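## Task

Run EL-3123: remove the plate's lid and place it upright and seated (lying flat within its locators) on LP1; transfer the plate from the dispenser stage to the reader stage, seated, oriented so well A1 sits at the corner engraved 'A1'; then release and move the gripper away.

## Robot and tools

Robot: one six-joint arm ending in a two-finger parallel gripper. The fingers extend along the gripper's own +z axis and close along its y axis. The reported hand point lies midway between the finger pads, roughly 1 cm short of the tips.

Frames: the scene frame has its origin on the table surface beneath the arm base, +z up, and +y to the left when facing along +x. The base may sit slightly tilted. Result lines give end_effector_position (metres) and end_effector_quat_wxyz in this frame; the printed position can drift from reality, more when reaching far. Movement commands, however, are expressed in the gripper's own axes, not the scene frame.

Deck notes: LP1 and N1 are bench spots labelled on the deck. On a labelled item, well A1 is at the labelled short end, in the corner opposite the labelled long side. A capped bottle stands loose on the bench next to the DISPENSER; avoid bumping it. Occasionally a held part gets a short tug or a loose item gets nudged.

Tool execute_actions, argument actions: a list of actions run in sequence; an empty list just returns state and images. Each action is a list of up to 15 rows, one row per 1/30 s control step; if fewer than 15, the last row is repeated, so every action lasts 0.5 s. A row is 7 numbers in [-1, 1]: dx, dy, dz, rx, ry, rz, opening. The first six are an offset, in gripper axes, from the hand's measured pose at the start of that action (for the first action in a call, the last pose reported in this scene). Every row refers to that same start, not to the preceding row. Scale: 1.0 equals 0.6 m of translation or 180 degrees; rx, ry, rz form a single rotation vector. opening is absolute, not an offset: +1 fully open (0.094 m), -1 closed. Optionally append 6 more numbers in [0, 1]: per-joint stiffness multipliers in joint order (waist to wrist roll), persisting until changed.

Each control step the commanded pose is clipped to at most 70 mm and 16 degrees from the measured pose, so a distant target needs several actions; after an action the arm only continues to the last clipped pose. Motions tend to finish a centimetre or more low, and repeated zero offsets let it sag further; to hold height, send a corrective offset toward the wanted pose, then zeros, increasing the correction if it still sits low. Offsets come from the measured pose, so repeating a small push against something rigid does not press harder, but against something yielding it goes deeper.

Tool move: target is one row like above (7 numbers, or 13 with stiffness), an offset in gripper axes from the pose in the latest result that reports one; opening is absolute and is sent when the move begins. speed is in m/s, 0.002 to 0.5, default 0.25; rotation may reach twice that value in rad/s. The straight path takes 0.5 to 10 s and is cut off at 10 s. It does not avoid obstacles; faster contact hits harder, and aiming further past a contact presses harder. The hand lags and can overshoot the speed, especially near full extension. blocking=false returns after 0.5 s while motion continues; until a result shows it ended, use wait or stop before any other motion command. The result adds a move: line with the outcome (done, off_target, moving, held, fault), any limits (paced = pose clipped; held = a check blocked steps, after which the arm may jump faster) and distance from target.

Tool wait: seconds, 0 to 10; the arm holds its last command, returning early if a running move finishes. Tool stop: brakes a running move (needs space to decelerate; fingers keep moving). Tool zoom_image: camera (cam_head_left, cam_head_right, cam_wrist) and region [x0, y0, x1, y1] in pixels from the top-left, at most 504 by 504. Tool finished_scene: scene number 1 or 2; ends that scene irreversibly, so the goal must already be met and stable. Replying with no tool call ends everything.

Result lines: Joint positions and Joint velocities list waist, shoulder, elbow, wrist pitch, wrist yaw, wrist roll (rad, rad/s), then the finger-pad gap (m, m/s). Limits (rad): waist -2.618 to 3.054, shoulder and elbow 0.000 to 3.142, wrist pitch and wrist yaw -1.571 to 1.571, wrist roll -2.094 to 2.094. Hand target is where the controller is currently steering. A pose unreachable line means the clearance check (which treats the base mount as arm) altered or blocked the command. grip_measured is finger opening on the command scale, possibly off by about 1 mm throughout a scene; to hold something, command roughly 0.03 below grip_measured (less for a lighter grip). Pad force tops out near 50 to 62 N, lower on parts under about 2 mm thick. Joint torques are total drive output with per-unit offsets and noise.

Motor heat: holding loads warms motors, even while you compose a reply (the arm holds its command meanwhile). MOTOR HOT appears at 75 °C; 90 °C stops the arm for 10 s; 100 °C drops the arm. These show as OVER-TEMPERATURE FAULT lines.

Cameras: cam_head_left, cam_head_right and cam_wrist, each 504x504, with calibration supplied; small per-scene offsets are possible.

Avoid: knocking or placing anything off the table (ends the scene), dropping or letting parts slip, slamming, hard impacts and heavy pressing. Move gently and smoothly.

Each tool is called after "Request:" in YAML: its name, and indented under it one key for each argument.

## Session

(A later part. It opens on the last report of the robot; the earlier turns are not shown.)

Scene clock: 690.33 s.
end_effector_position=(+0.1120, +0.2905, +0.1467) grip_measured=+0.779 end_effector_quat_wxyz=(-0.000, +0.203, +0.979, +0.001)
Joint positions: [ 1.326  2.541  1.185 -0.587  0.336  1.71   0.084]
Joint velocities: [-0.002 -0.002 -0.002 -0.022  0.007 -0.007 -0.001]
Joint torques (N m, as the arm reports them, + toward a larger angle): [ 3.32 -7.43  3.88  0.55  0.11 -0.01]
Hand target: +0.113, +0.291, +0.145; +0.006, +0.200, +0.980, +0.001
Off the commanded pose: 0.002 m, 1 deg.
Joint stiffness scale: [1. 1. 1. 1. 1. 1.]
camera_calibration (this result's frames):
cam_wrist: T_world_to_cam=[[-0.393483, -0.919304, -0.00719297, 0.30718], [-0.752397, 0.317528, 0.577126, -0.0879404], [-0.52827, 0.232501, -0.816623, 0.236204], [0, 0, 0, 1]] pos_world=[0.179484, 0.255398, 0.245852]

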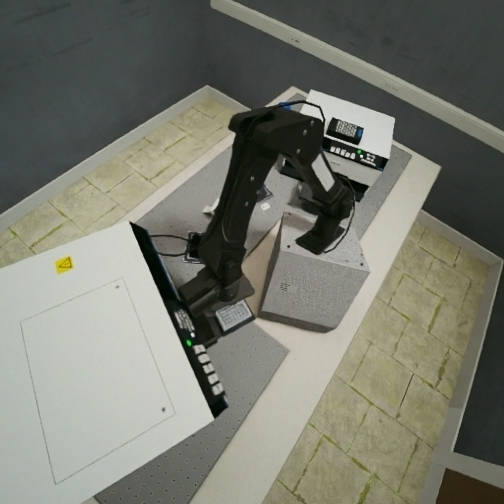

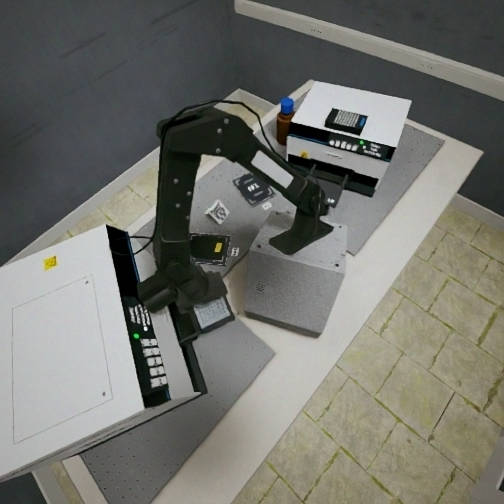

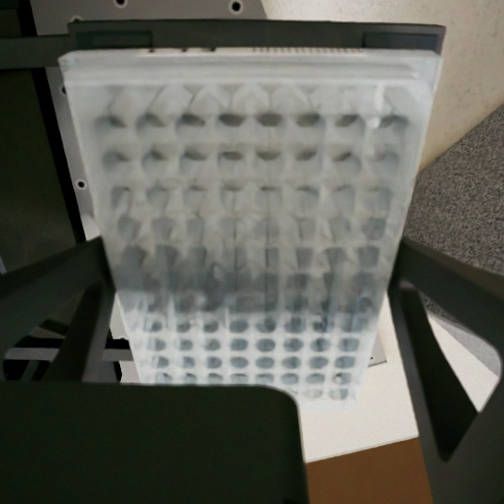

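Request:
execute_actions:
  actions:
    - [[-0.0006,0.0009,0.0041,-0.0008,-0.004,-0.0015,0.75],[-0.0002,0.0008,0.0052,-0.0006,-0.0041,-0.001,0.75],[0.0002,0.0007,0.0064,-0.0004,-0.0041,-0.0005,0.75],[0.0006,0.0006,0.0075,-0.0002,-0.0042,0,0.75],[0.001,0.0005,0.0086,0,-0.0042,0.0005,0.75],[0.0014,0.0004,0.0098,0.0003,-0.0043,0.001,0.75],[0.0018,0.0003,0.0109,0.0005,-0.0043,0.0015,0.75],[0.0021,0.0002,0.012,0.0007,-0.0044,0.002,0.75],[0.0025,0.0001,0.0132,0.0009,-0.0044,0.0025,0.75],[0.0028,0,0.0143,0.0011,-0.0044,0.003,0.75]]

Request:
wait:
  seconds: 0.5

Scene clock: 700.17 s.
end_effector_position=(+0.1095, +0.2894, +0.1399) grip_measured=+0.779 end_effector_quat_wxyz=(-0.000, +0.205, +0.979, -0.004)
Joint positions: [ 1.326  2.562  1.185 -0.577  0.337  1.717  0.084]
Joint velocities: [-0.022  0.012  0.012  0.022 -0.007  0.125 -0.   ]
Joint torques (N m, as the arm reports them, + toward a larger angle): [ 3.27 -7.5   4.06  0.58  0.1   0.14]
Hand target: +0.111, +0.291, +0.138; +0.006, +0.208, +0.978, -0.002
Off the commanded pose: 0.003 m, 1 deg.
Joint stiffness scale: [1. 1. 1. 1. 1. 1.]
camera_calibration (this result's frames):
cam_wrist: T_world_to_cam=[[-0.396432, -0.918059, 0.00299451, 0.303723], [-0.750408, 0.325914, 0.575038, -0.0879391], [-0.528895, 0.225716, -0.818121, 0.231727], [0, 0, 0, 1]] pos_world=[0.176975, 0.255192, 0.23924]

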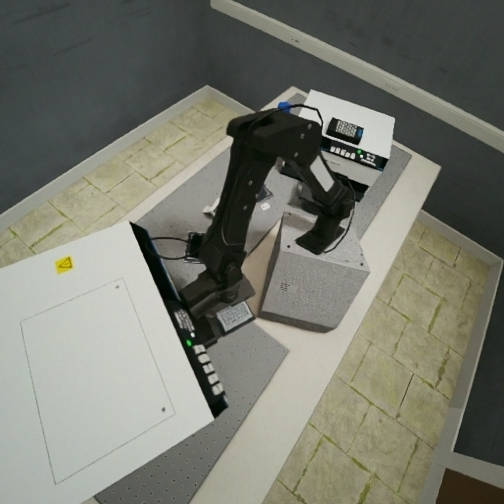

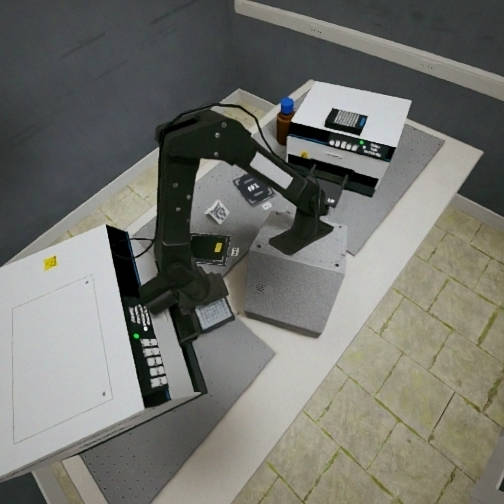

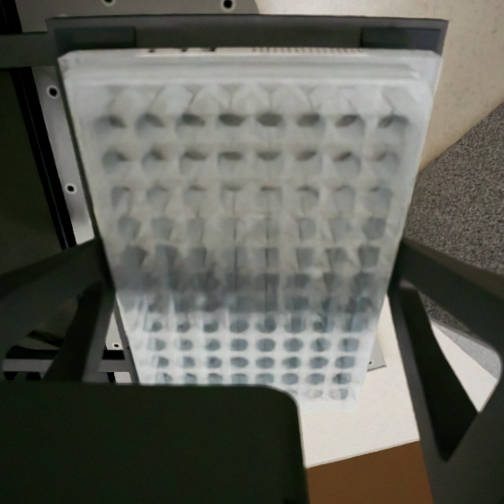

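Scene clock: 700.67 s.
end_effector_position=(+0.1096, +0.2900, +0.1399) grip_measured=+0.779 end_effector_quat_wxyz=(-0.000, +0.206, +0.979, -0.003)
Joint positions: [ 1.326  2.562  1.185 -0.574  0.337  1.718  0.084]
Joint velocities: [ 0.012  0.012 -0.012 -0.007 -0.007  0.022 -0.001]
Joint torques (N m, as the arm reports them, + toward a larger angle): [ 3.21 -7.48  4.05  0.55  0.11  0.1 ]
Hand target: +0.111, +0.291, +0.138; +0.006, +0.208, +0.978, -0.002
Off the commanded pose: 0.002 m, 1 deg.
Joint stiffness scale: [1. 1. 1. 1. 1. 1.]
wait: 0.50 s; at rest by 0.17 s
camera_calibration (this result's frames):
cam_wrist: T_world_to_cam=[[-0.398528, -0.917156, 0.000853521, 0.304531], [-0.75, 0.32643, 0.575277, -0.0882282], [-0.527897, 0.228624, -0.817958, 0.230706], [0, 0, 0, 1]] pos_world=[0.176982, 0.255358, 0.239204]

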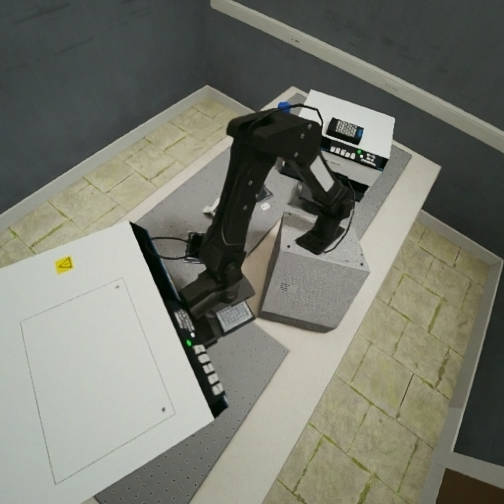

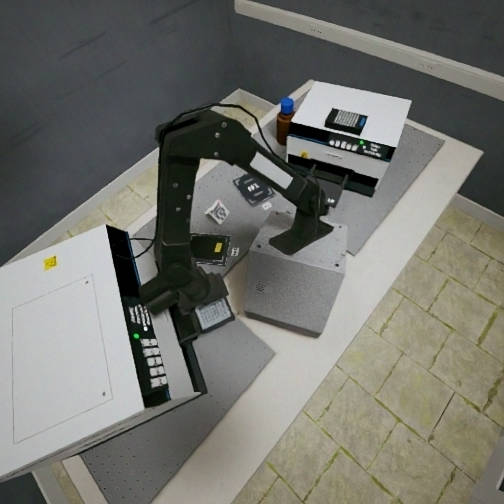

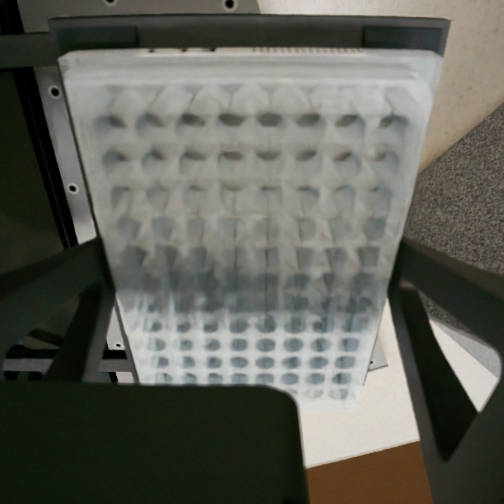

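Request:
zoom_image:
  camera: "cam_wrist"
  region: [30, 0, 170, 80]

Request:
zoom_image:
  camera: "cam_wrist"
  region: [335, 0, 475, 80]

Region (30, 0, 170, 80) of cam_wrist's 504x504 image, scaled by 3.600, with more detail than that image has; it fills the top 288 rows of this view, and the rest is white.

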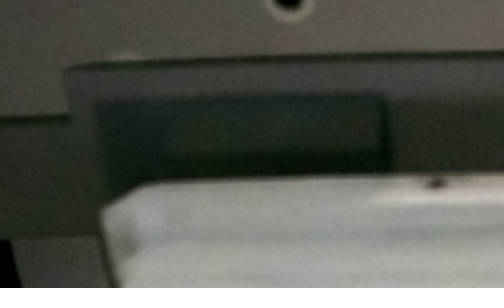

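Region (335, 0, 475, 80) of cam_wrist's 504x504 image, scaled by 3.600, with more detail than that image has; it fills the top 288 rows of this view, and the rest is white.

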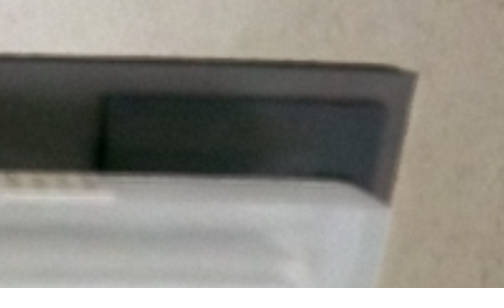

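Request:
execute_actions:
  actions:
    - [[-0.0004,0.0018,0.0035,-0.0015,-0.0038,0.0013,0.75],[-0.0003,0.0021,0.004,-0.0016,-0.004,0.0015,0.75],[-0.0002,0.0023,0.0046,-0.0017,-0.0042,0.0017,0.75],[-0.0001,0.0025,0.0052,-0.0018,-0.0044,0.0019,0.75],[0,0.0026,0.0059,-0.0018,-0.0045,0.002,0.75],[0.0002,0.0027,0.0066,-0.0018,-0.0046,0.0021,0.75],[0.0003,0.0028,0.0073,-0.0018,-0.0047,0.0022,0.75],[0.0005,0.0029,0.008,-0.0017,-0.0048,0.0023,0.75],[0.0006,0.0029,0.0086,-0.0017,-0.0048,0.0024,0.75],[0.00075,0.0029,0.0092,-0.0017,-0.0048,0.0024,0.75]]

Request:
wait:
  seconds: 0.4

Request:
zoom_image:
  camera: "cam_wrist"
  region: [30, 0, 170, 80]

Request:
zoom_image:
  camera: "cam_wrist"
  region: [335, 0, 475, 80]

Scene clock: 730.47 s.
end_effector_position=(+0.1107, +0.2924, +0.1399) grip_measured=+0.779 end_effector_quat_wxyz=(+0.001, +0.210, +0.978, +0.002)
Joint positions: [ 1.326  2.562  1.185 -0.563  0.339  1.722  0.084]
Joint velocities: [-0.002 -0.007 -0.007 -0.051 -0.007  0.022 -0.002]
Joint torques (N m, as the arm reports them, + toward a larger angle): [ 3.22 -6.66  3.95  0.54  0.12  0.1 ]
Hand target: +0.110, +0.292, +0.134; +0.008, +0.210, +0.978, -0.002
Off the commanded pose: 0.006 m, 1 deg.
Joint stiffness scale: [1. 1. 1. 1. 1. 1.]
camera_calibration (this result's frames):
cam_wrist: T_world_to_cam=[[-0.404998, -0.914265, -0.00981227, 0.308564], [-0.750555, 0.326311, 0.57462, -0.0880122], [-0.522153, 0.240084, -0.818362, 0.226795], [0, 0, 0, 1]] pos_world=[0.177331, 0.256379, 0.239201]

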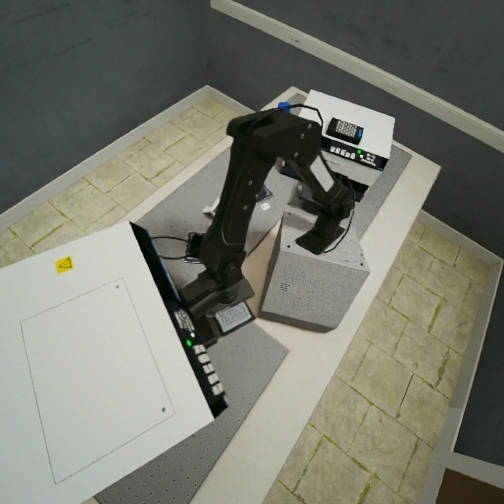

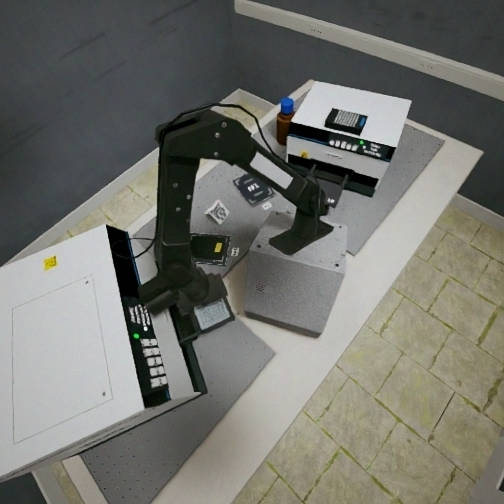

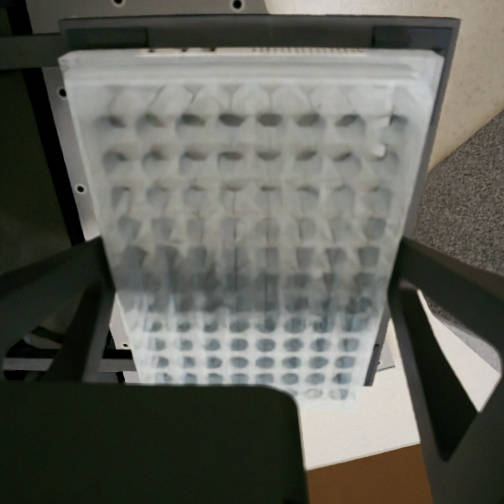

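Scene clock: 730.87 s.
end_effector_position=(+0.1109, +0.2927, +0.1399) grip_measured=+0.779 end_effector_quat_wxyz=(+0.002, +0.210, +0.978, +0.003)
Joint positions: [ 1.326  2.562  1.185 -0.562  0.34   1.722  0.084]
Joint velocities: [-0.007  0.002 -0.012 -0.051 -0.051  0.022 -0.   ]
Joint torques (N m, as the arm reports them, + toward a larger angle): [ 3.23 -6.56  3.99  0.59  0.11  0.09]
Hand target: +0.110, +0.292, +0.134; +0.008, +0.210, +0.978, -0.002
Off the commanded pose: 0.006 m, 1 deg.
Joint stiffness scale: [1. 1. 1. 1. 1. 1.]
wait: 0.40 s; at rest by 0.17 s
camera_calibration (this result's frames):
cam_wrist: T_world_to_cam=[[-0.405687, -0.913946, -0.0109367, 0.308984], [-0.750682, 0.326343, 0.574436, -0.0879584], [-0.521435, 0.241252, -0.818476, 0.226404], [0, 0, 0, 1]] pos_world=[0.177377, 0.256479, 0.239212]

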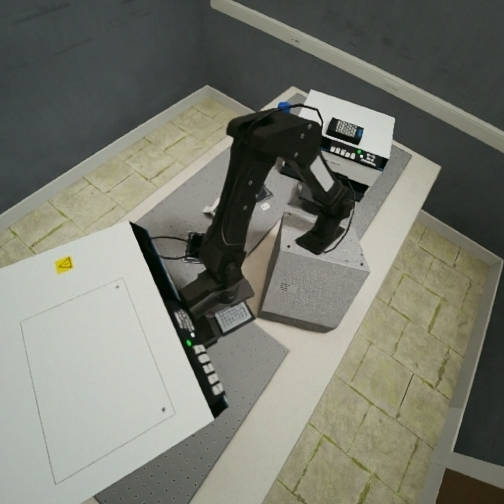

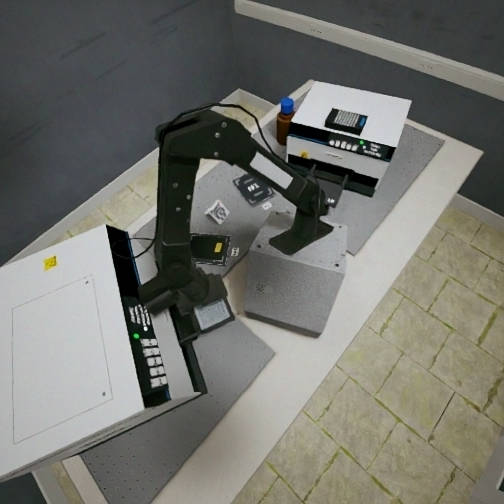

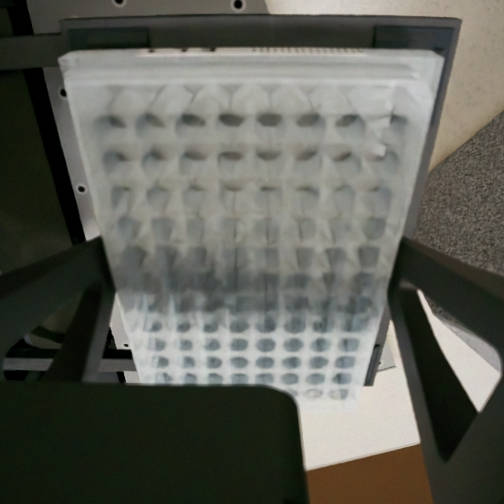

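Region (30, 0, 170, 80) of cam_wrist's 504x504 image, scaled by 3.600, with more detail than that image has; it fills the top 288 rows of this view, and the rest is white.

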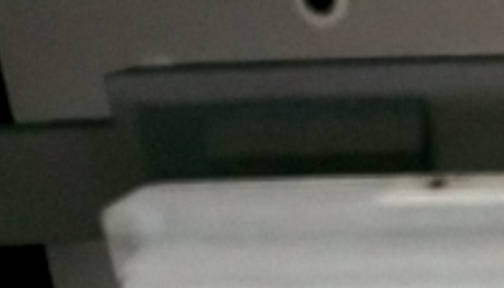

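Region (335, 0, 475, 80) of cam_wrist's 504x504 image, scaled by 3.600, with more detail than that image has; it fills the top 288 rows of this view, and the rest is white.

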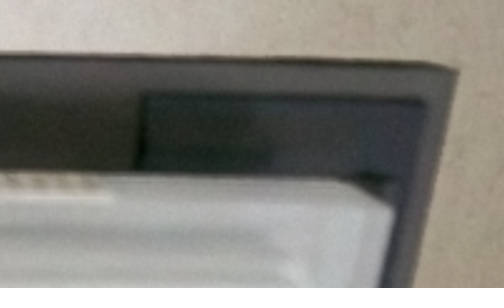

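Request:
execute_actions:
  actions:
    - [[0.0009,-0.0019,0.0095,0.002,-0.0046,0,0.75],[0.001,-0.002,0.0098,0.0021,-0.0046,0,0.75],[0.0011,-0.002,0.0101,0.0022,-0.0046,0,0.75],[0.0012,-0.0021,0.0105,0.0022,-0.0046,0,0.75],[0.0013,-0.0021,0.0108,0.0023,-0.0046,0,0.75]]

Request:
zoom_image:
  camera: "cam_wrist"
  region: [30, 0, 170, 80]

Request:
zoom_image:
  camera: "cam_wrist"
  region: [335, 0, 475, 80]

Scene clock: 739.00 s.
end_effector_position=(+0.1088, +0.2908, +0.1353) grip_measured=+0.779 end_effector_quat_wxyz=(+0.002, +0.208, +0.978, -0.003)
Joint positions: [ 1.326  2.577  1.185 -0.56   0.341  1.723  0.084]
Joint velocities: [-0.007 -0.012 -0.007  0.007 -0.11  -0.037 -0.001]
Joint torques (N m, as the arm reports them, + toward a larger angle): [ 3.2  -7.47  4.08  0.6   0.13  0.11]
Hand target: +0.110, +0.292, +0.133; +0.008, +0.210, +0.978, -0.002
Off the commanded pose: 0.002 m, 1 deg.
Joint stiffness scale: [1. 1. 1. 1. 1. 1.]
camera_calibration (this result's frames):
cam_wrist: T_world_to_cam=[[-0.402707, -0.915329, 0.000346967, 0.304946], [-0.750418, 0.33037, 0.572475, -0.0871809], [-0.524118, 0.230279, -0.819922, 0.225714], [0, 0, 0, 1]] pos_world=[0.175682, 0.25595, 0.234871]

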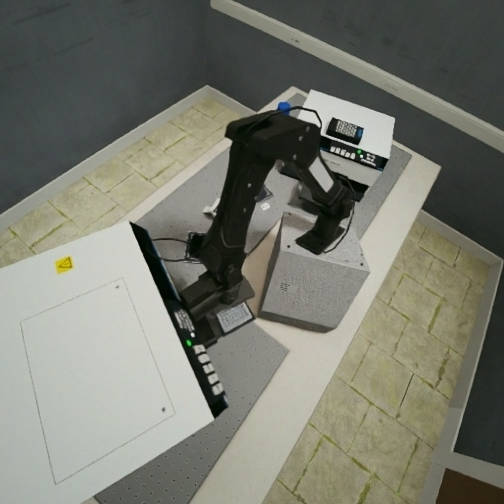

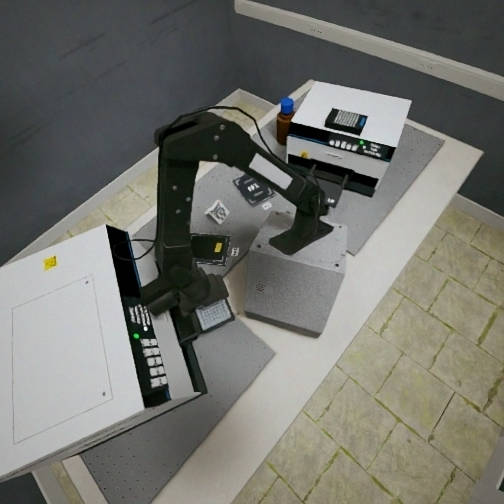

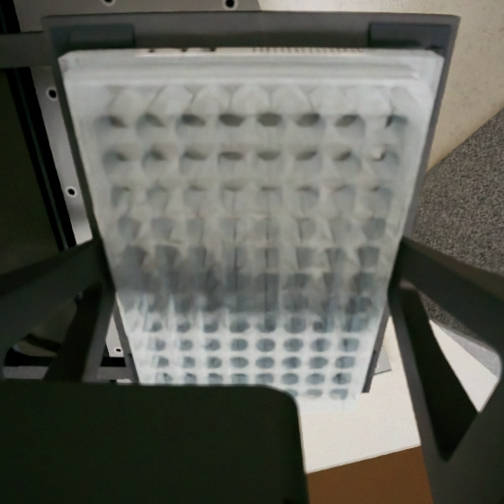

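Region (30, 0, 170, 80) of cam_wrist's 504x504 image, scaled by 3.600, with more detail than that image has; it fills the top 288 rows of this view, and the rest is white.

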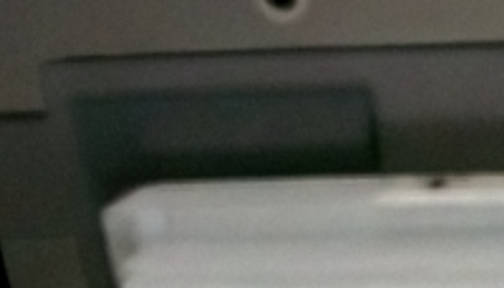

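Region (335, 0, 475, 80) of cam_wrist's 504x504 image, scaled by 3.600, with more detail than that image has; it fills the top 288 rows of this view, and the rest is white.

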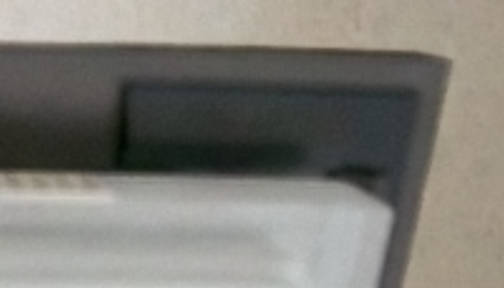

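Request:
execute_actions:
  actions:
    - [[-0.0003,0.0013,0.0044,-0.0011,-0.0038,0.0007,0.75],[-0.0001,0.0007,0.0057,-0.0005,-0.0041,0.0005,0.75],[0.0002,0.0001,0.007,0.0001,-0.0044,0.0003,0.75],[0.0004,-0.0005,0.0083,0.00075,-0.00465,0.00015,0.75],[0.0004,-0.0005,0.0083,0.00075,-0.00465,0.00015,0.75],[0.0007,-0.0003,0.0093,0.00075,-0.0048,0.00015,0.75],[0.0009,-0.0001,0.0104,0.00075,-0.005,0.00015,0.75],[0.0012,0,0.0114,0.00075,-0.0052,0.00015,0.75],[0.0014,0.0002,0.0124,0.00075,-0.0053,0.00015,0.75]]

Request:
wait:
  seconds: 0.3

Request:
zoom_image:
  camera: "cam_wrist"
  region: [30, 0, 170, 80]

Request:
zoom_image:
  camera: "cam_wrist"
  region: [335, 0, 475, 80]

Scene clock: 752.07 s.
end_effector_position=(+0.1084, +0.2908, +0.1326) grip_measured=+0.779 end_effector_quat_wxyz=(+0.003, +0.208, +0.978, -0.004)
Joint positions: [ 1.326  2.585  1.185 -0.553  0.344  1.724  0.084]
Joint velocities: [ 0.007 -0.002  0.007  0.022  0.007 -0.022  0.001]
Joint torques (N m, as the arm reports them, + toward a larger angle): [ 3.53 -6.95  3.99  0.62  0.08  0.09]
Hand target: +0.108, +0.291, +0.128; +0.009, +0.209, +0.978, -0.006
Off the commanded pose: 0.005 m, 1 deg.
Joint stiffness scale: [1. 1. 1. 1. 1. 1.]
camera_calibration (this result's frames):
cam_wrist: T_world_to_cam=[[-0.402928, -0.915231, 0.00132002, 0.304689], [-0.751804, 0.331802, 0.569823, -0.0858811], [-0.521957, 0.228605, -0.821767, 0.223821], [0, 0, 0, 1]] pos_world=[0.175027, 0.256189, 0.232463]

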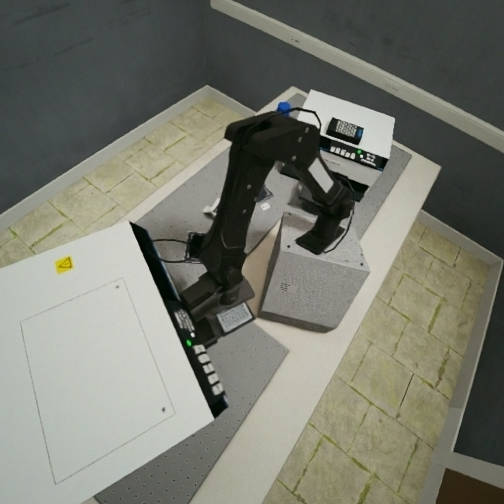

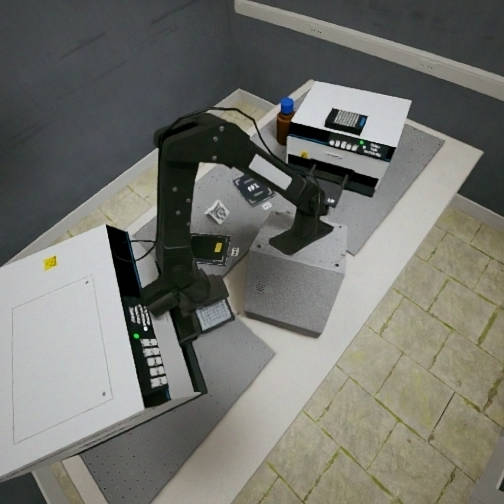

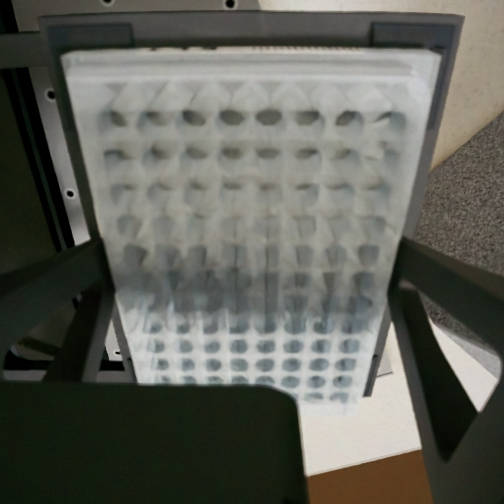

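Scene clock: 752.37 s.
end_effector_position=(+0.1084, +0.2908, +0.1326) grip_measured=+0.779 end_effector_quat_wxyz=(+0.003, +0.208, +0.978, -0.004)
Joint positions: [ 1.326  2.585  1.185 -0.553  0.344  1.724  0.084]
Joint velocities: [ 0.012 -0.007 -0.007 -0.051 -0.007 -0.037 -0.001]
Joint torques (N m, as the arm reports them, + toward a larger angle): [ 3.19 -6.75  3.99  0.58  0.15  0.09]
Hand target: +0.108, +0.291, +0.128; +0.009, +0.209, +0.978, -0.006
Off the commanded pose: 0.005 m, 1 deg.
Joint stiffness scale: [1. 1. 1. 1. 1. 1.]
wait: 0.30 s; at rest by 0.17 s
camera_calibration (this result's frames):
cam_wrist: T_world_to_cam=[[-0.402928, -0.915231, 0.00132002, 0.304689], [-0.751804, 0.331802, 0.569823, -0.0858811], [-0.521957, 0.228605, -0.821767, 0.223821], [0, 0, 0, 1]] pos_world=[0.175027, 0.256189, 0.232463]

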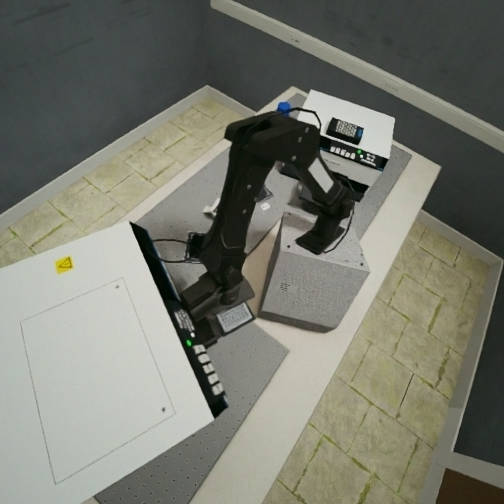

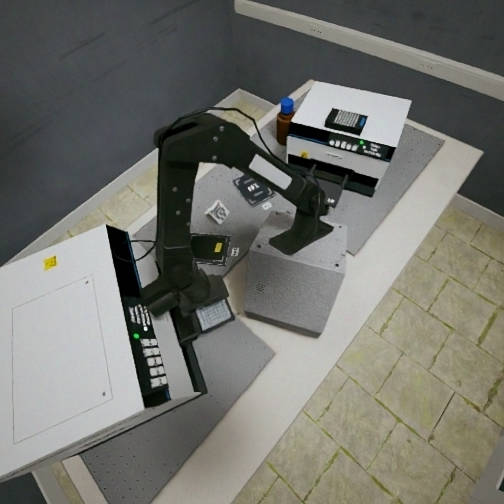

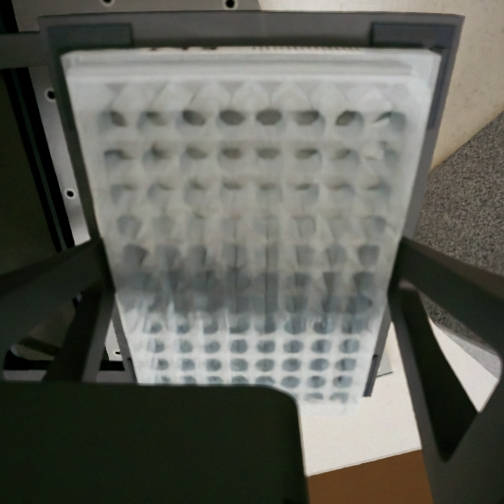

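Region (30, 0, 170, 80) of cam_wrist's 504x504 image, scaled by 3.600, with more detail than that image has; it fills the top 288 rows of this view, and the rest is white.

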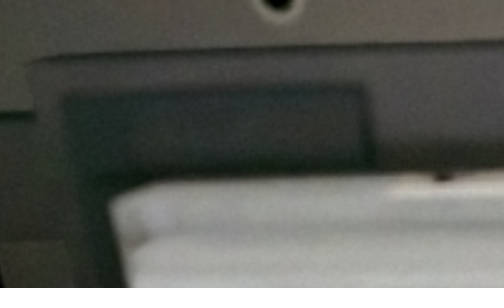

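Region (335, 0, 475, 80) of cam_wrist's 504x504 image, scaled by 3.600, with more detail than that image has; it fills the top 288 rows of this view, and the rest is white.

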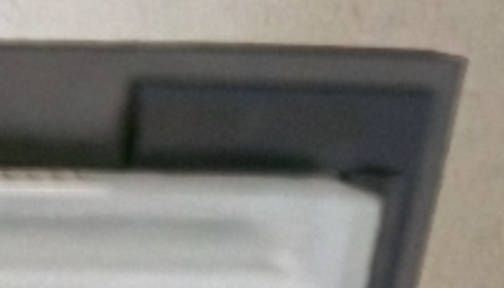

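Request:
zoom_image:
  camera: "cam_head_left"
  region: [195, 285, 265, 345]

Request:
zoom_image:
  camera: "cam_wrist"
  region: [290, 330, 410, 430]

Region (195, 285, 265, 345) of cam_head_left's 504x504 image, scaled by 7.200, with more detail than that image has; it fills the top 432 rows of this view, and the rest is white.

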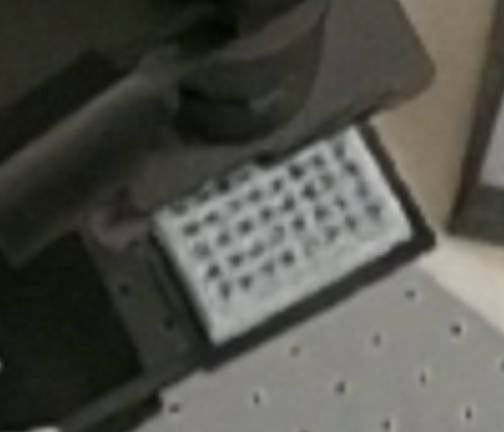

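Region (290, 330, 410, 430) of cam_wrist's 504x504 image, scaled by 4.200, with more detail than that image has.

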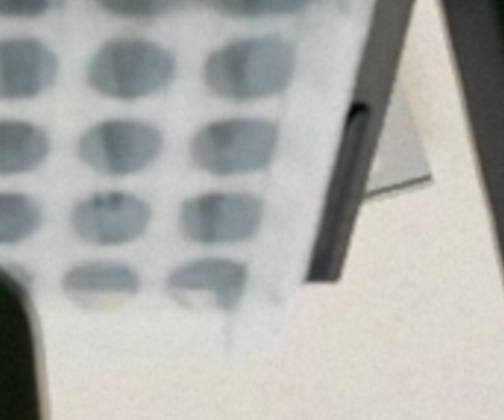

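Request:
execute_actions:
  actions:
    - [[0.0003,0.0003,0.007,0.0003,-0.0035,0.0001,0.75],[0.0002,0.0002,0.006,0.0002,-0.003,0,0.76],[0.0001,0.0001,0.005,0.0001,-0.0025,0,0.77],[0,0,0.004,0,-0.002,0,0.78],[0,0,0.003,0,-0.0015,0,0.79],[0,0,0.002,0,-0.001,0,0.80],[0,0,0.001,0,-0.0005,0,0.81],[0,0,0,0,0,0,0.83],[0,0,0,0,0,0,0.86],[0,0,0,0,0,0,0.9],[0,0,0,0,0,0,0.95],[0,0,0,0,0,0,1.0]]

Request:
zoom_image:
  camera: "cam_wrist"
  region: [30, 0, 170, 80]

Request:
zoom_image:
  camera: "cam_wrist"
  region: [335, 0, 475, 80]

Scene clock: 768.43 s.
end_effector_position=(+0.1083, +0.2909, +0.1326) grip_measured=+1.000 end_effector_quat_wxyz=(+0.003, +0.208, +0.978, -0.004)
Joint positions: [ 1.326  2.585  1.185 -0.553  0.343  1.724  0.094]
Joint velocities: [ 0.002  0.002  0.007 -0.037  0.051  0.007  0.   ]
Joint torques (N m, as the arm reports them, + toward a larger angle): [ 3.03 -8.03  3.77  0.53  0.02  0.05]
Hand target: +0.108, +0.291, +0.133; +0.003, +0.208, +0.978, -0.004
Off the commanded pose: 0.000 m, 0 deg.
Joint stiffness scale: [1. 1. 1. 1. 1. 1.]
camera_calibration (this result's frames):
cam_wrist: T_world_to_cam=[[-0.402932, -0.915229, 0.00143215, 0.304654], [-0.751383, 0.331691, 0.570443, -0.0860867], [-0.522561, 0.228773, -0.821336, 0.223703], [0, 0, 0, 1]] pos_world=[0.174969, 0.256205, 0.232406]

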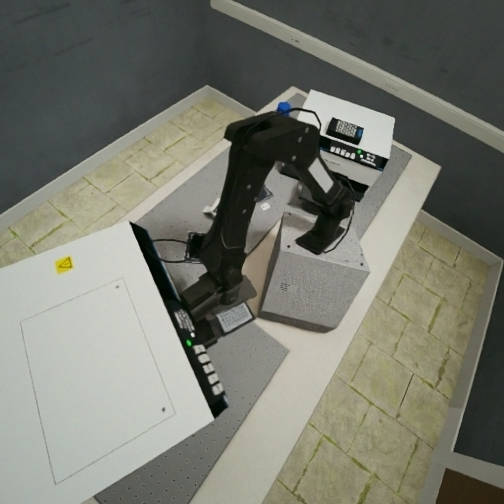

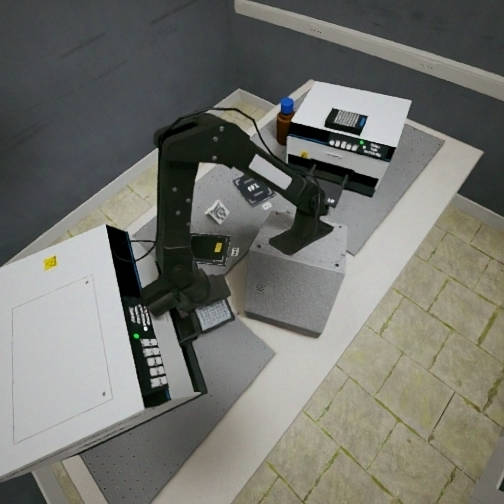

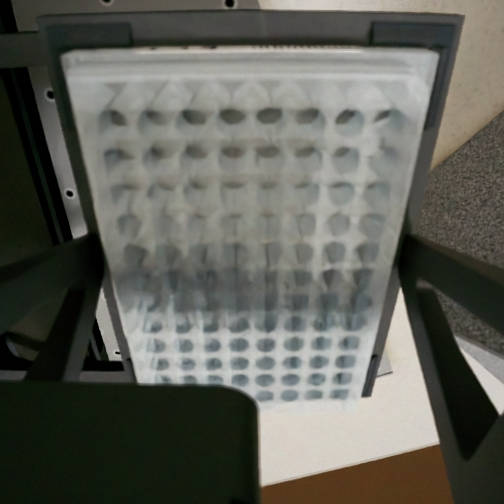

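Region (30, 0, 170, 80) of cam_wrist's 504x504 image, scaled by 3.600, with more detail than that image has; it fills the top 288 rows of this view, and the rest is white.

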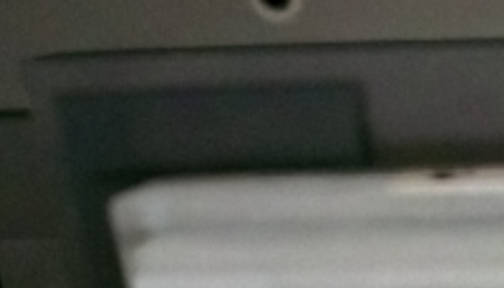

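Region (335, 0, 475, 80) of cam_wrist's 504x504 image, scaled by 3.600, with more detail than that image has; it fills the top 288 rows of this view, and the rest is white.

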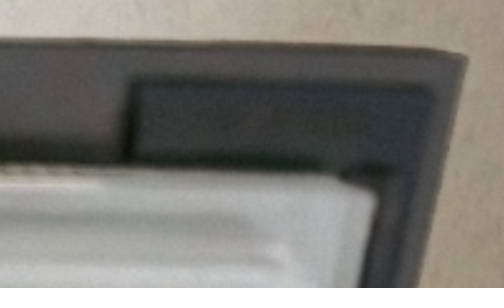

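Request:
execute_actions:
  actions:
    - [[-0.001,0.0027,-0.0043,-0.0026,0.0005,0.0008,1],[-0.002,0.005,-0.008,-0.005,0.001,0.0015,1],[-0.003,0.007,-0.012,-0.007,0.0015,0.0022,1],[-0.003,0.007,-0.016,-0.007,0.0015,0.0022,1],[-0.003,0.007,-0.021,-0.007,0.0015,0.0022,1],[-0.003,0.007,-0.027,-0.007,0.0015,0.0022,1],[-0.003,0.007,-0.034,-0.007,0.0015,0.0022,1],[-0.003,0.007,-0.041,-0.007,0.0015,0.0022,1],[-0.003,0.007,-0.048,-0.007,0.0015,0.0022,1],[-0.003,0.007,-0.055,-0.007,0.0015,0.0022,1],[-0.003,0.007,-0.062,-0.007,0.0015,0.0022,1],[-0.003,0.007,-0.069,-0.007,0.0015,0.0022,1],[-0.003,0.007,-0.076,-0.007,0.0015,0.0022,1],[-0.003,0.007,-0.083,-0.007,0.0015,0.0022,1],[-0.003,0.007,-0.09,-0.007,0.0015,0.0022,1]]

Request:
move:
  target: [0.06,0,-0.2,0,0,0,1]
  speed: 0.2

Scene clock: 775.27 s.
end_effector_position=(+0.1114, +0.2894, +0.1624) grip_measured=+1.000 end_effector_quat_wxyz=(+0.000, +0.214, +0.977, +0.003)
Joint positions: [ 1.344  2.5    1.191 -0.636  0.331  1.747  0.094]
Joint velocities: [ 0.154 -0.252  0.134 -0.462 -0.022  0.095  0.   ]
Joint torques (N m, as the arm reports them, + toward a larger angle): [ 4.44 -9.68  6.11  0.43  0.05  0.13]
Hand target: +0.111, +0.295, +0.185; +0.003, +0.212, +0.977, +0.009
Off the commanded pose: 0.025 m, 1 deg.
Joint stiffness scale: [1. 1. 1. 1. 1. 1.]
camera_calibration (this result's frames):
cam_wrist: T_world_to_cam=[[-0.412713, -0.910806, -0.00998398, 0.306242], [-0.746435, 0.33191, 0.576776, -0.101864], [-0.522017, 0.245496, -0.816842, 0.244477], [0, 0, 0, 1]] pos_world=[0.177976, 0.252719, 0.261509]

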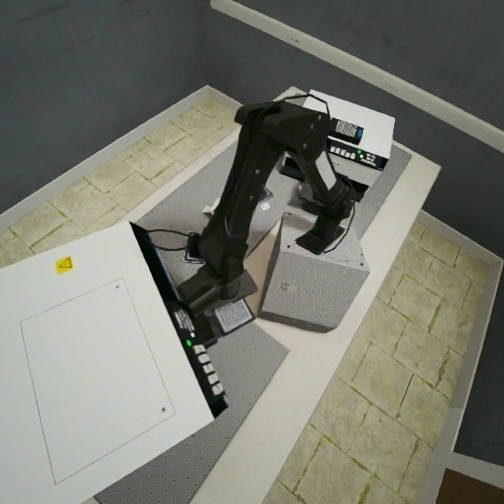

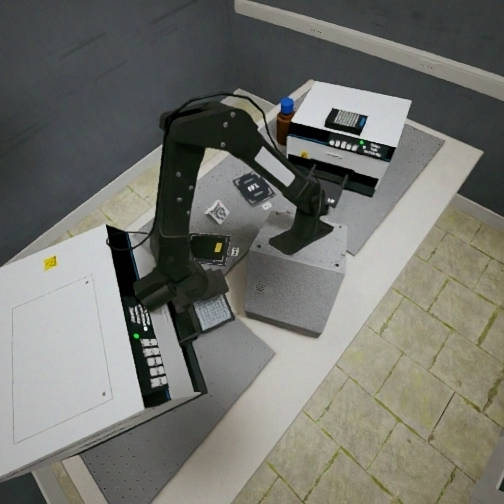

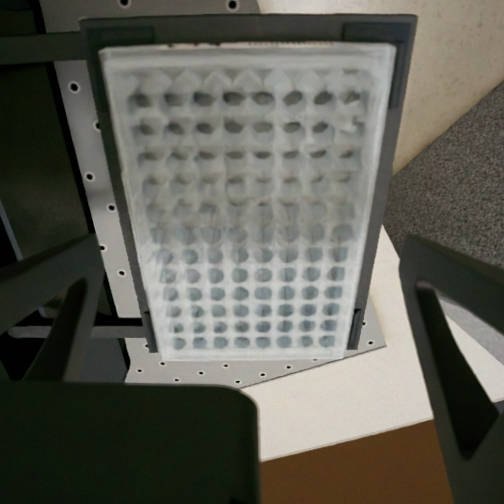

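Scene clock: 776.60 s.
end_effector_position=(+0.0772, +0.3005, +0.2700) grip_measured=+1.000 end_effector_quat_wxyz=(-0.001, +0.213, +0.977, -0.009)
Joint positions: [ 1.529  2.387  1.436 -1.07   0.252  1.929  0.094]
Joint velocities: [-0.012 -0.022  0.007  0.007  0.051  0.022  0.   ]
Joint torques (N m, as the arm reports them, + toward a larger angle): [ 3.25 -8.89  6.91  0.2  -0.01  0.11]
Hand target: +0.077, +0.304, +0.282; -0.000, +0.213, +0.977, +0.002
Off the commanded pose: 0.013 m, 1 deg.
Joint stiffness scale: [1. 1. 1. 1. 1. 1.]
move: off_target
camera_calibration (this result's frames):
cam_wrist: T_world_to_cam=[[-0.411259, -0.911422, 0.0132301, 0.297093], [-0.742626, 0.34344, 0.574939, -0.196402], [-0.528556, 0.226624, -0.818089, 0.318349], [0, 0, 0, 1]] pos_world=[0.144595, 0.266084, 0.369427]

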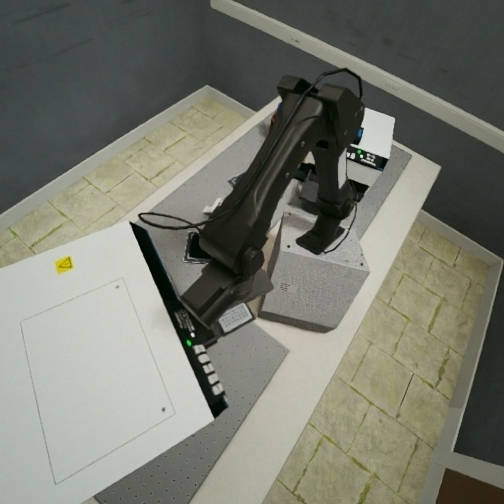

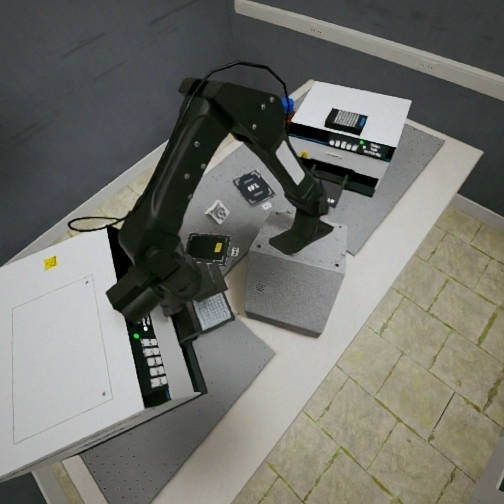

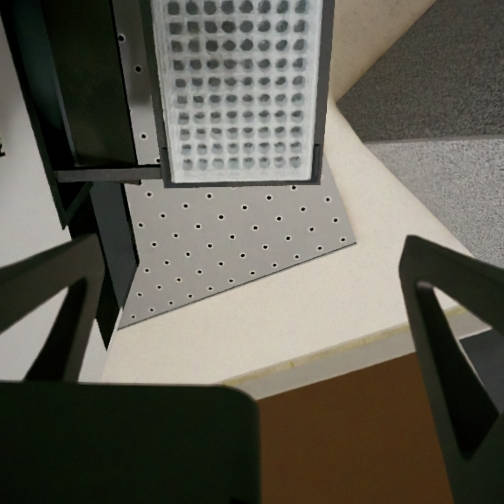

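Request:
zoom_image:
  camera: "cam_wrist"
  region: [150, 110, 340, 200]

Request:
zoom_image:
  camera: "cam_head_right"
  region: [180, 285, 245, 345]

Region (150, 110, 340, 200) of cam_wrist's 504x504 image, scaled by 2.653, with more detail than that image has; it fills the top 239 rows of this view, and the rest is white.

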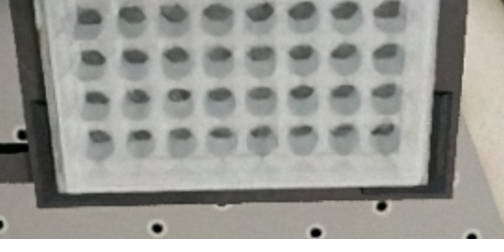

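Region (180, 285, 245, 345) of cam_head_right's 504x504 image, scaled by 7.754, with more detail than that image has; it fills the top 465 rows of this view, and the rest is white.

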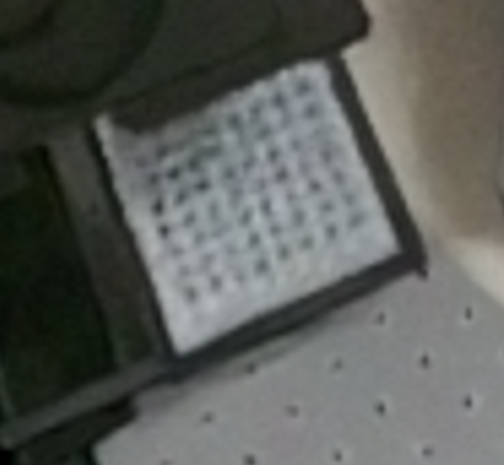

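Request:
move:
  target: [-0.1,-0.03,-0.12,0,0,0,1]
  speed: 0.25

Scene clock: 785.00 s.
end_effector_position=(+0.1205, +0.2606, +0.3350) grip_measured=+1.000 end_effector_quat_wxyz=(-0.006, +0.215, +0.976, -0.014)
Joint positions: [ 1.448  2.211  1.509 -1.308  0.276  1.861  0.094]
Joint velocities: [-0.007 -0.007  0.002  0.007  0.037  0.007  0.   ]
Joint torques (N m, as the arm reports them, + toward a larger angle): [ 2.76 -7.51  6.7   0.23  0.11 -0.01]
Hand target: +0.124, +0.260, +0.343; -0.001, +0.213, +0.977, -0.008
Off the commanded pose: 0.009 m, 1 deg.
Joint stiffness scale: [1. 1. 1. 1. 1. 1.]
move: done
camera_calibration (this result's frames):
cam_wrist: T_world_to_cam=[[-0.41576, -0.909133, 0.0249144, 0.273665], [-0.734053, 0.351615, 0.580977, -0.193101], [-0.536945, 0.223258, -0.813539, 0.403764], [0, 0, 0, 1]] pos_world=[0.188832, 0.226552, 0.433846]

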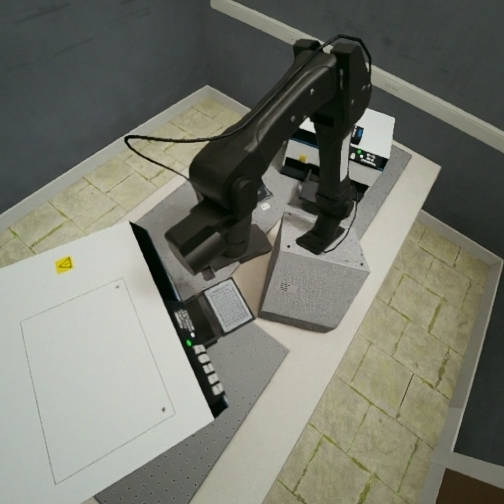

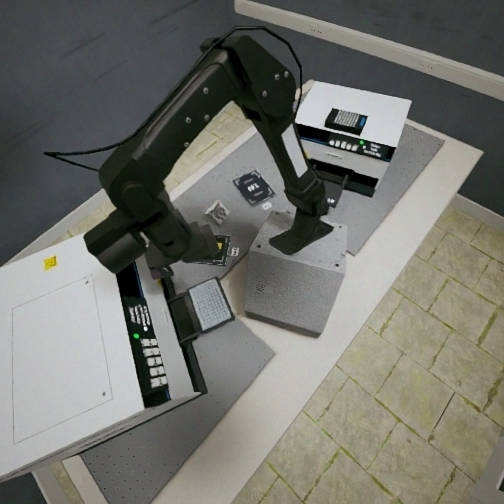

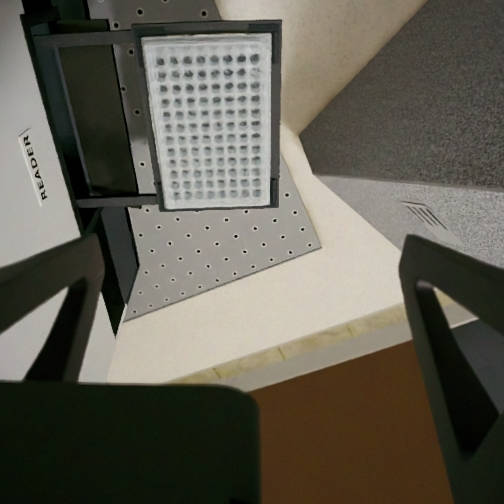

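Request:
finished_scene:
  scene: 1

The scene is finished: the task was done.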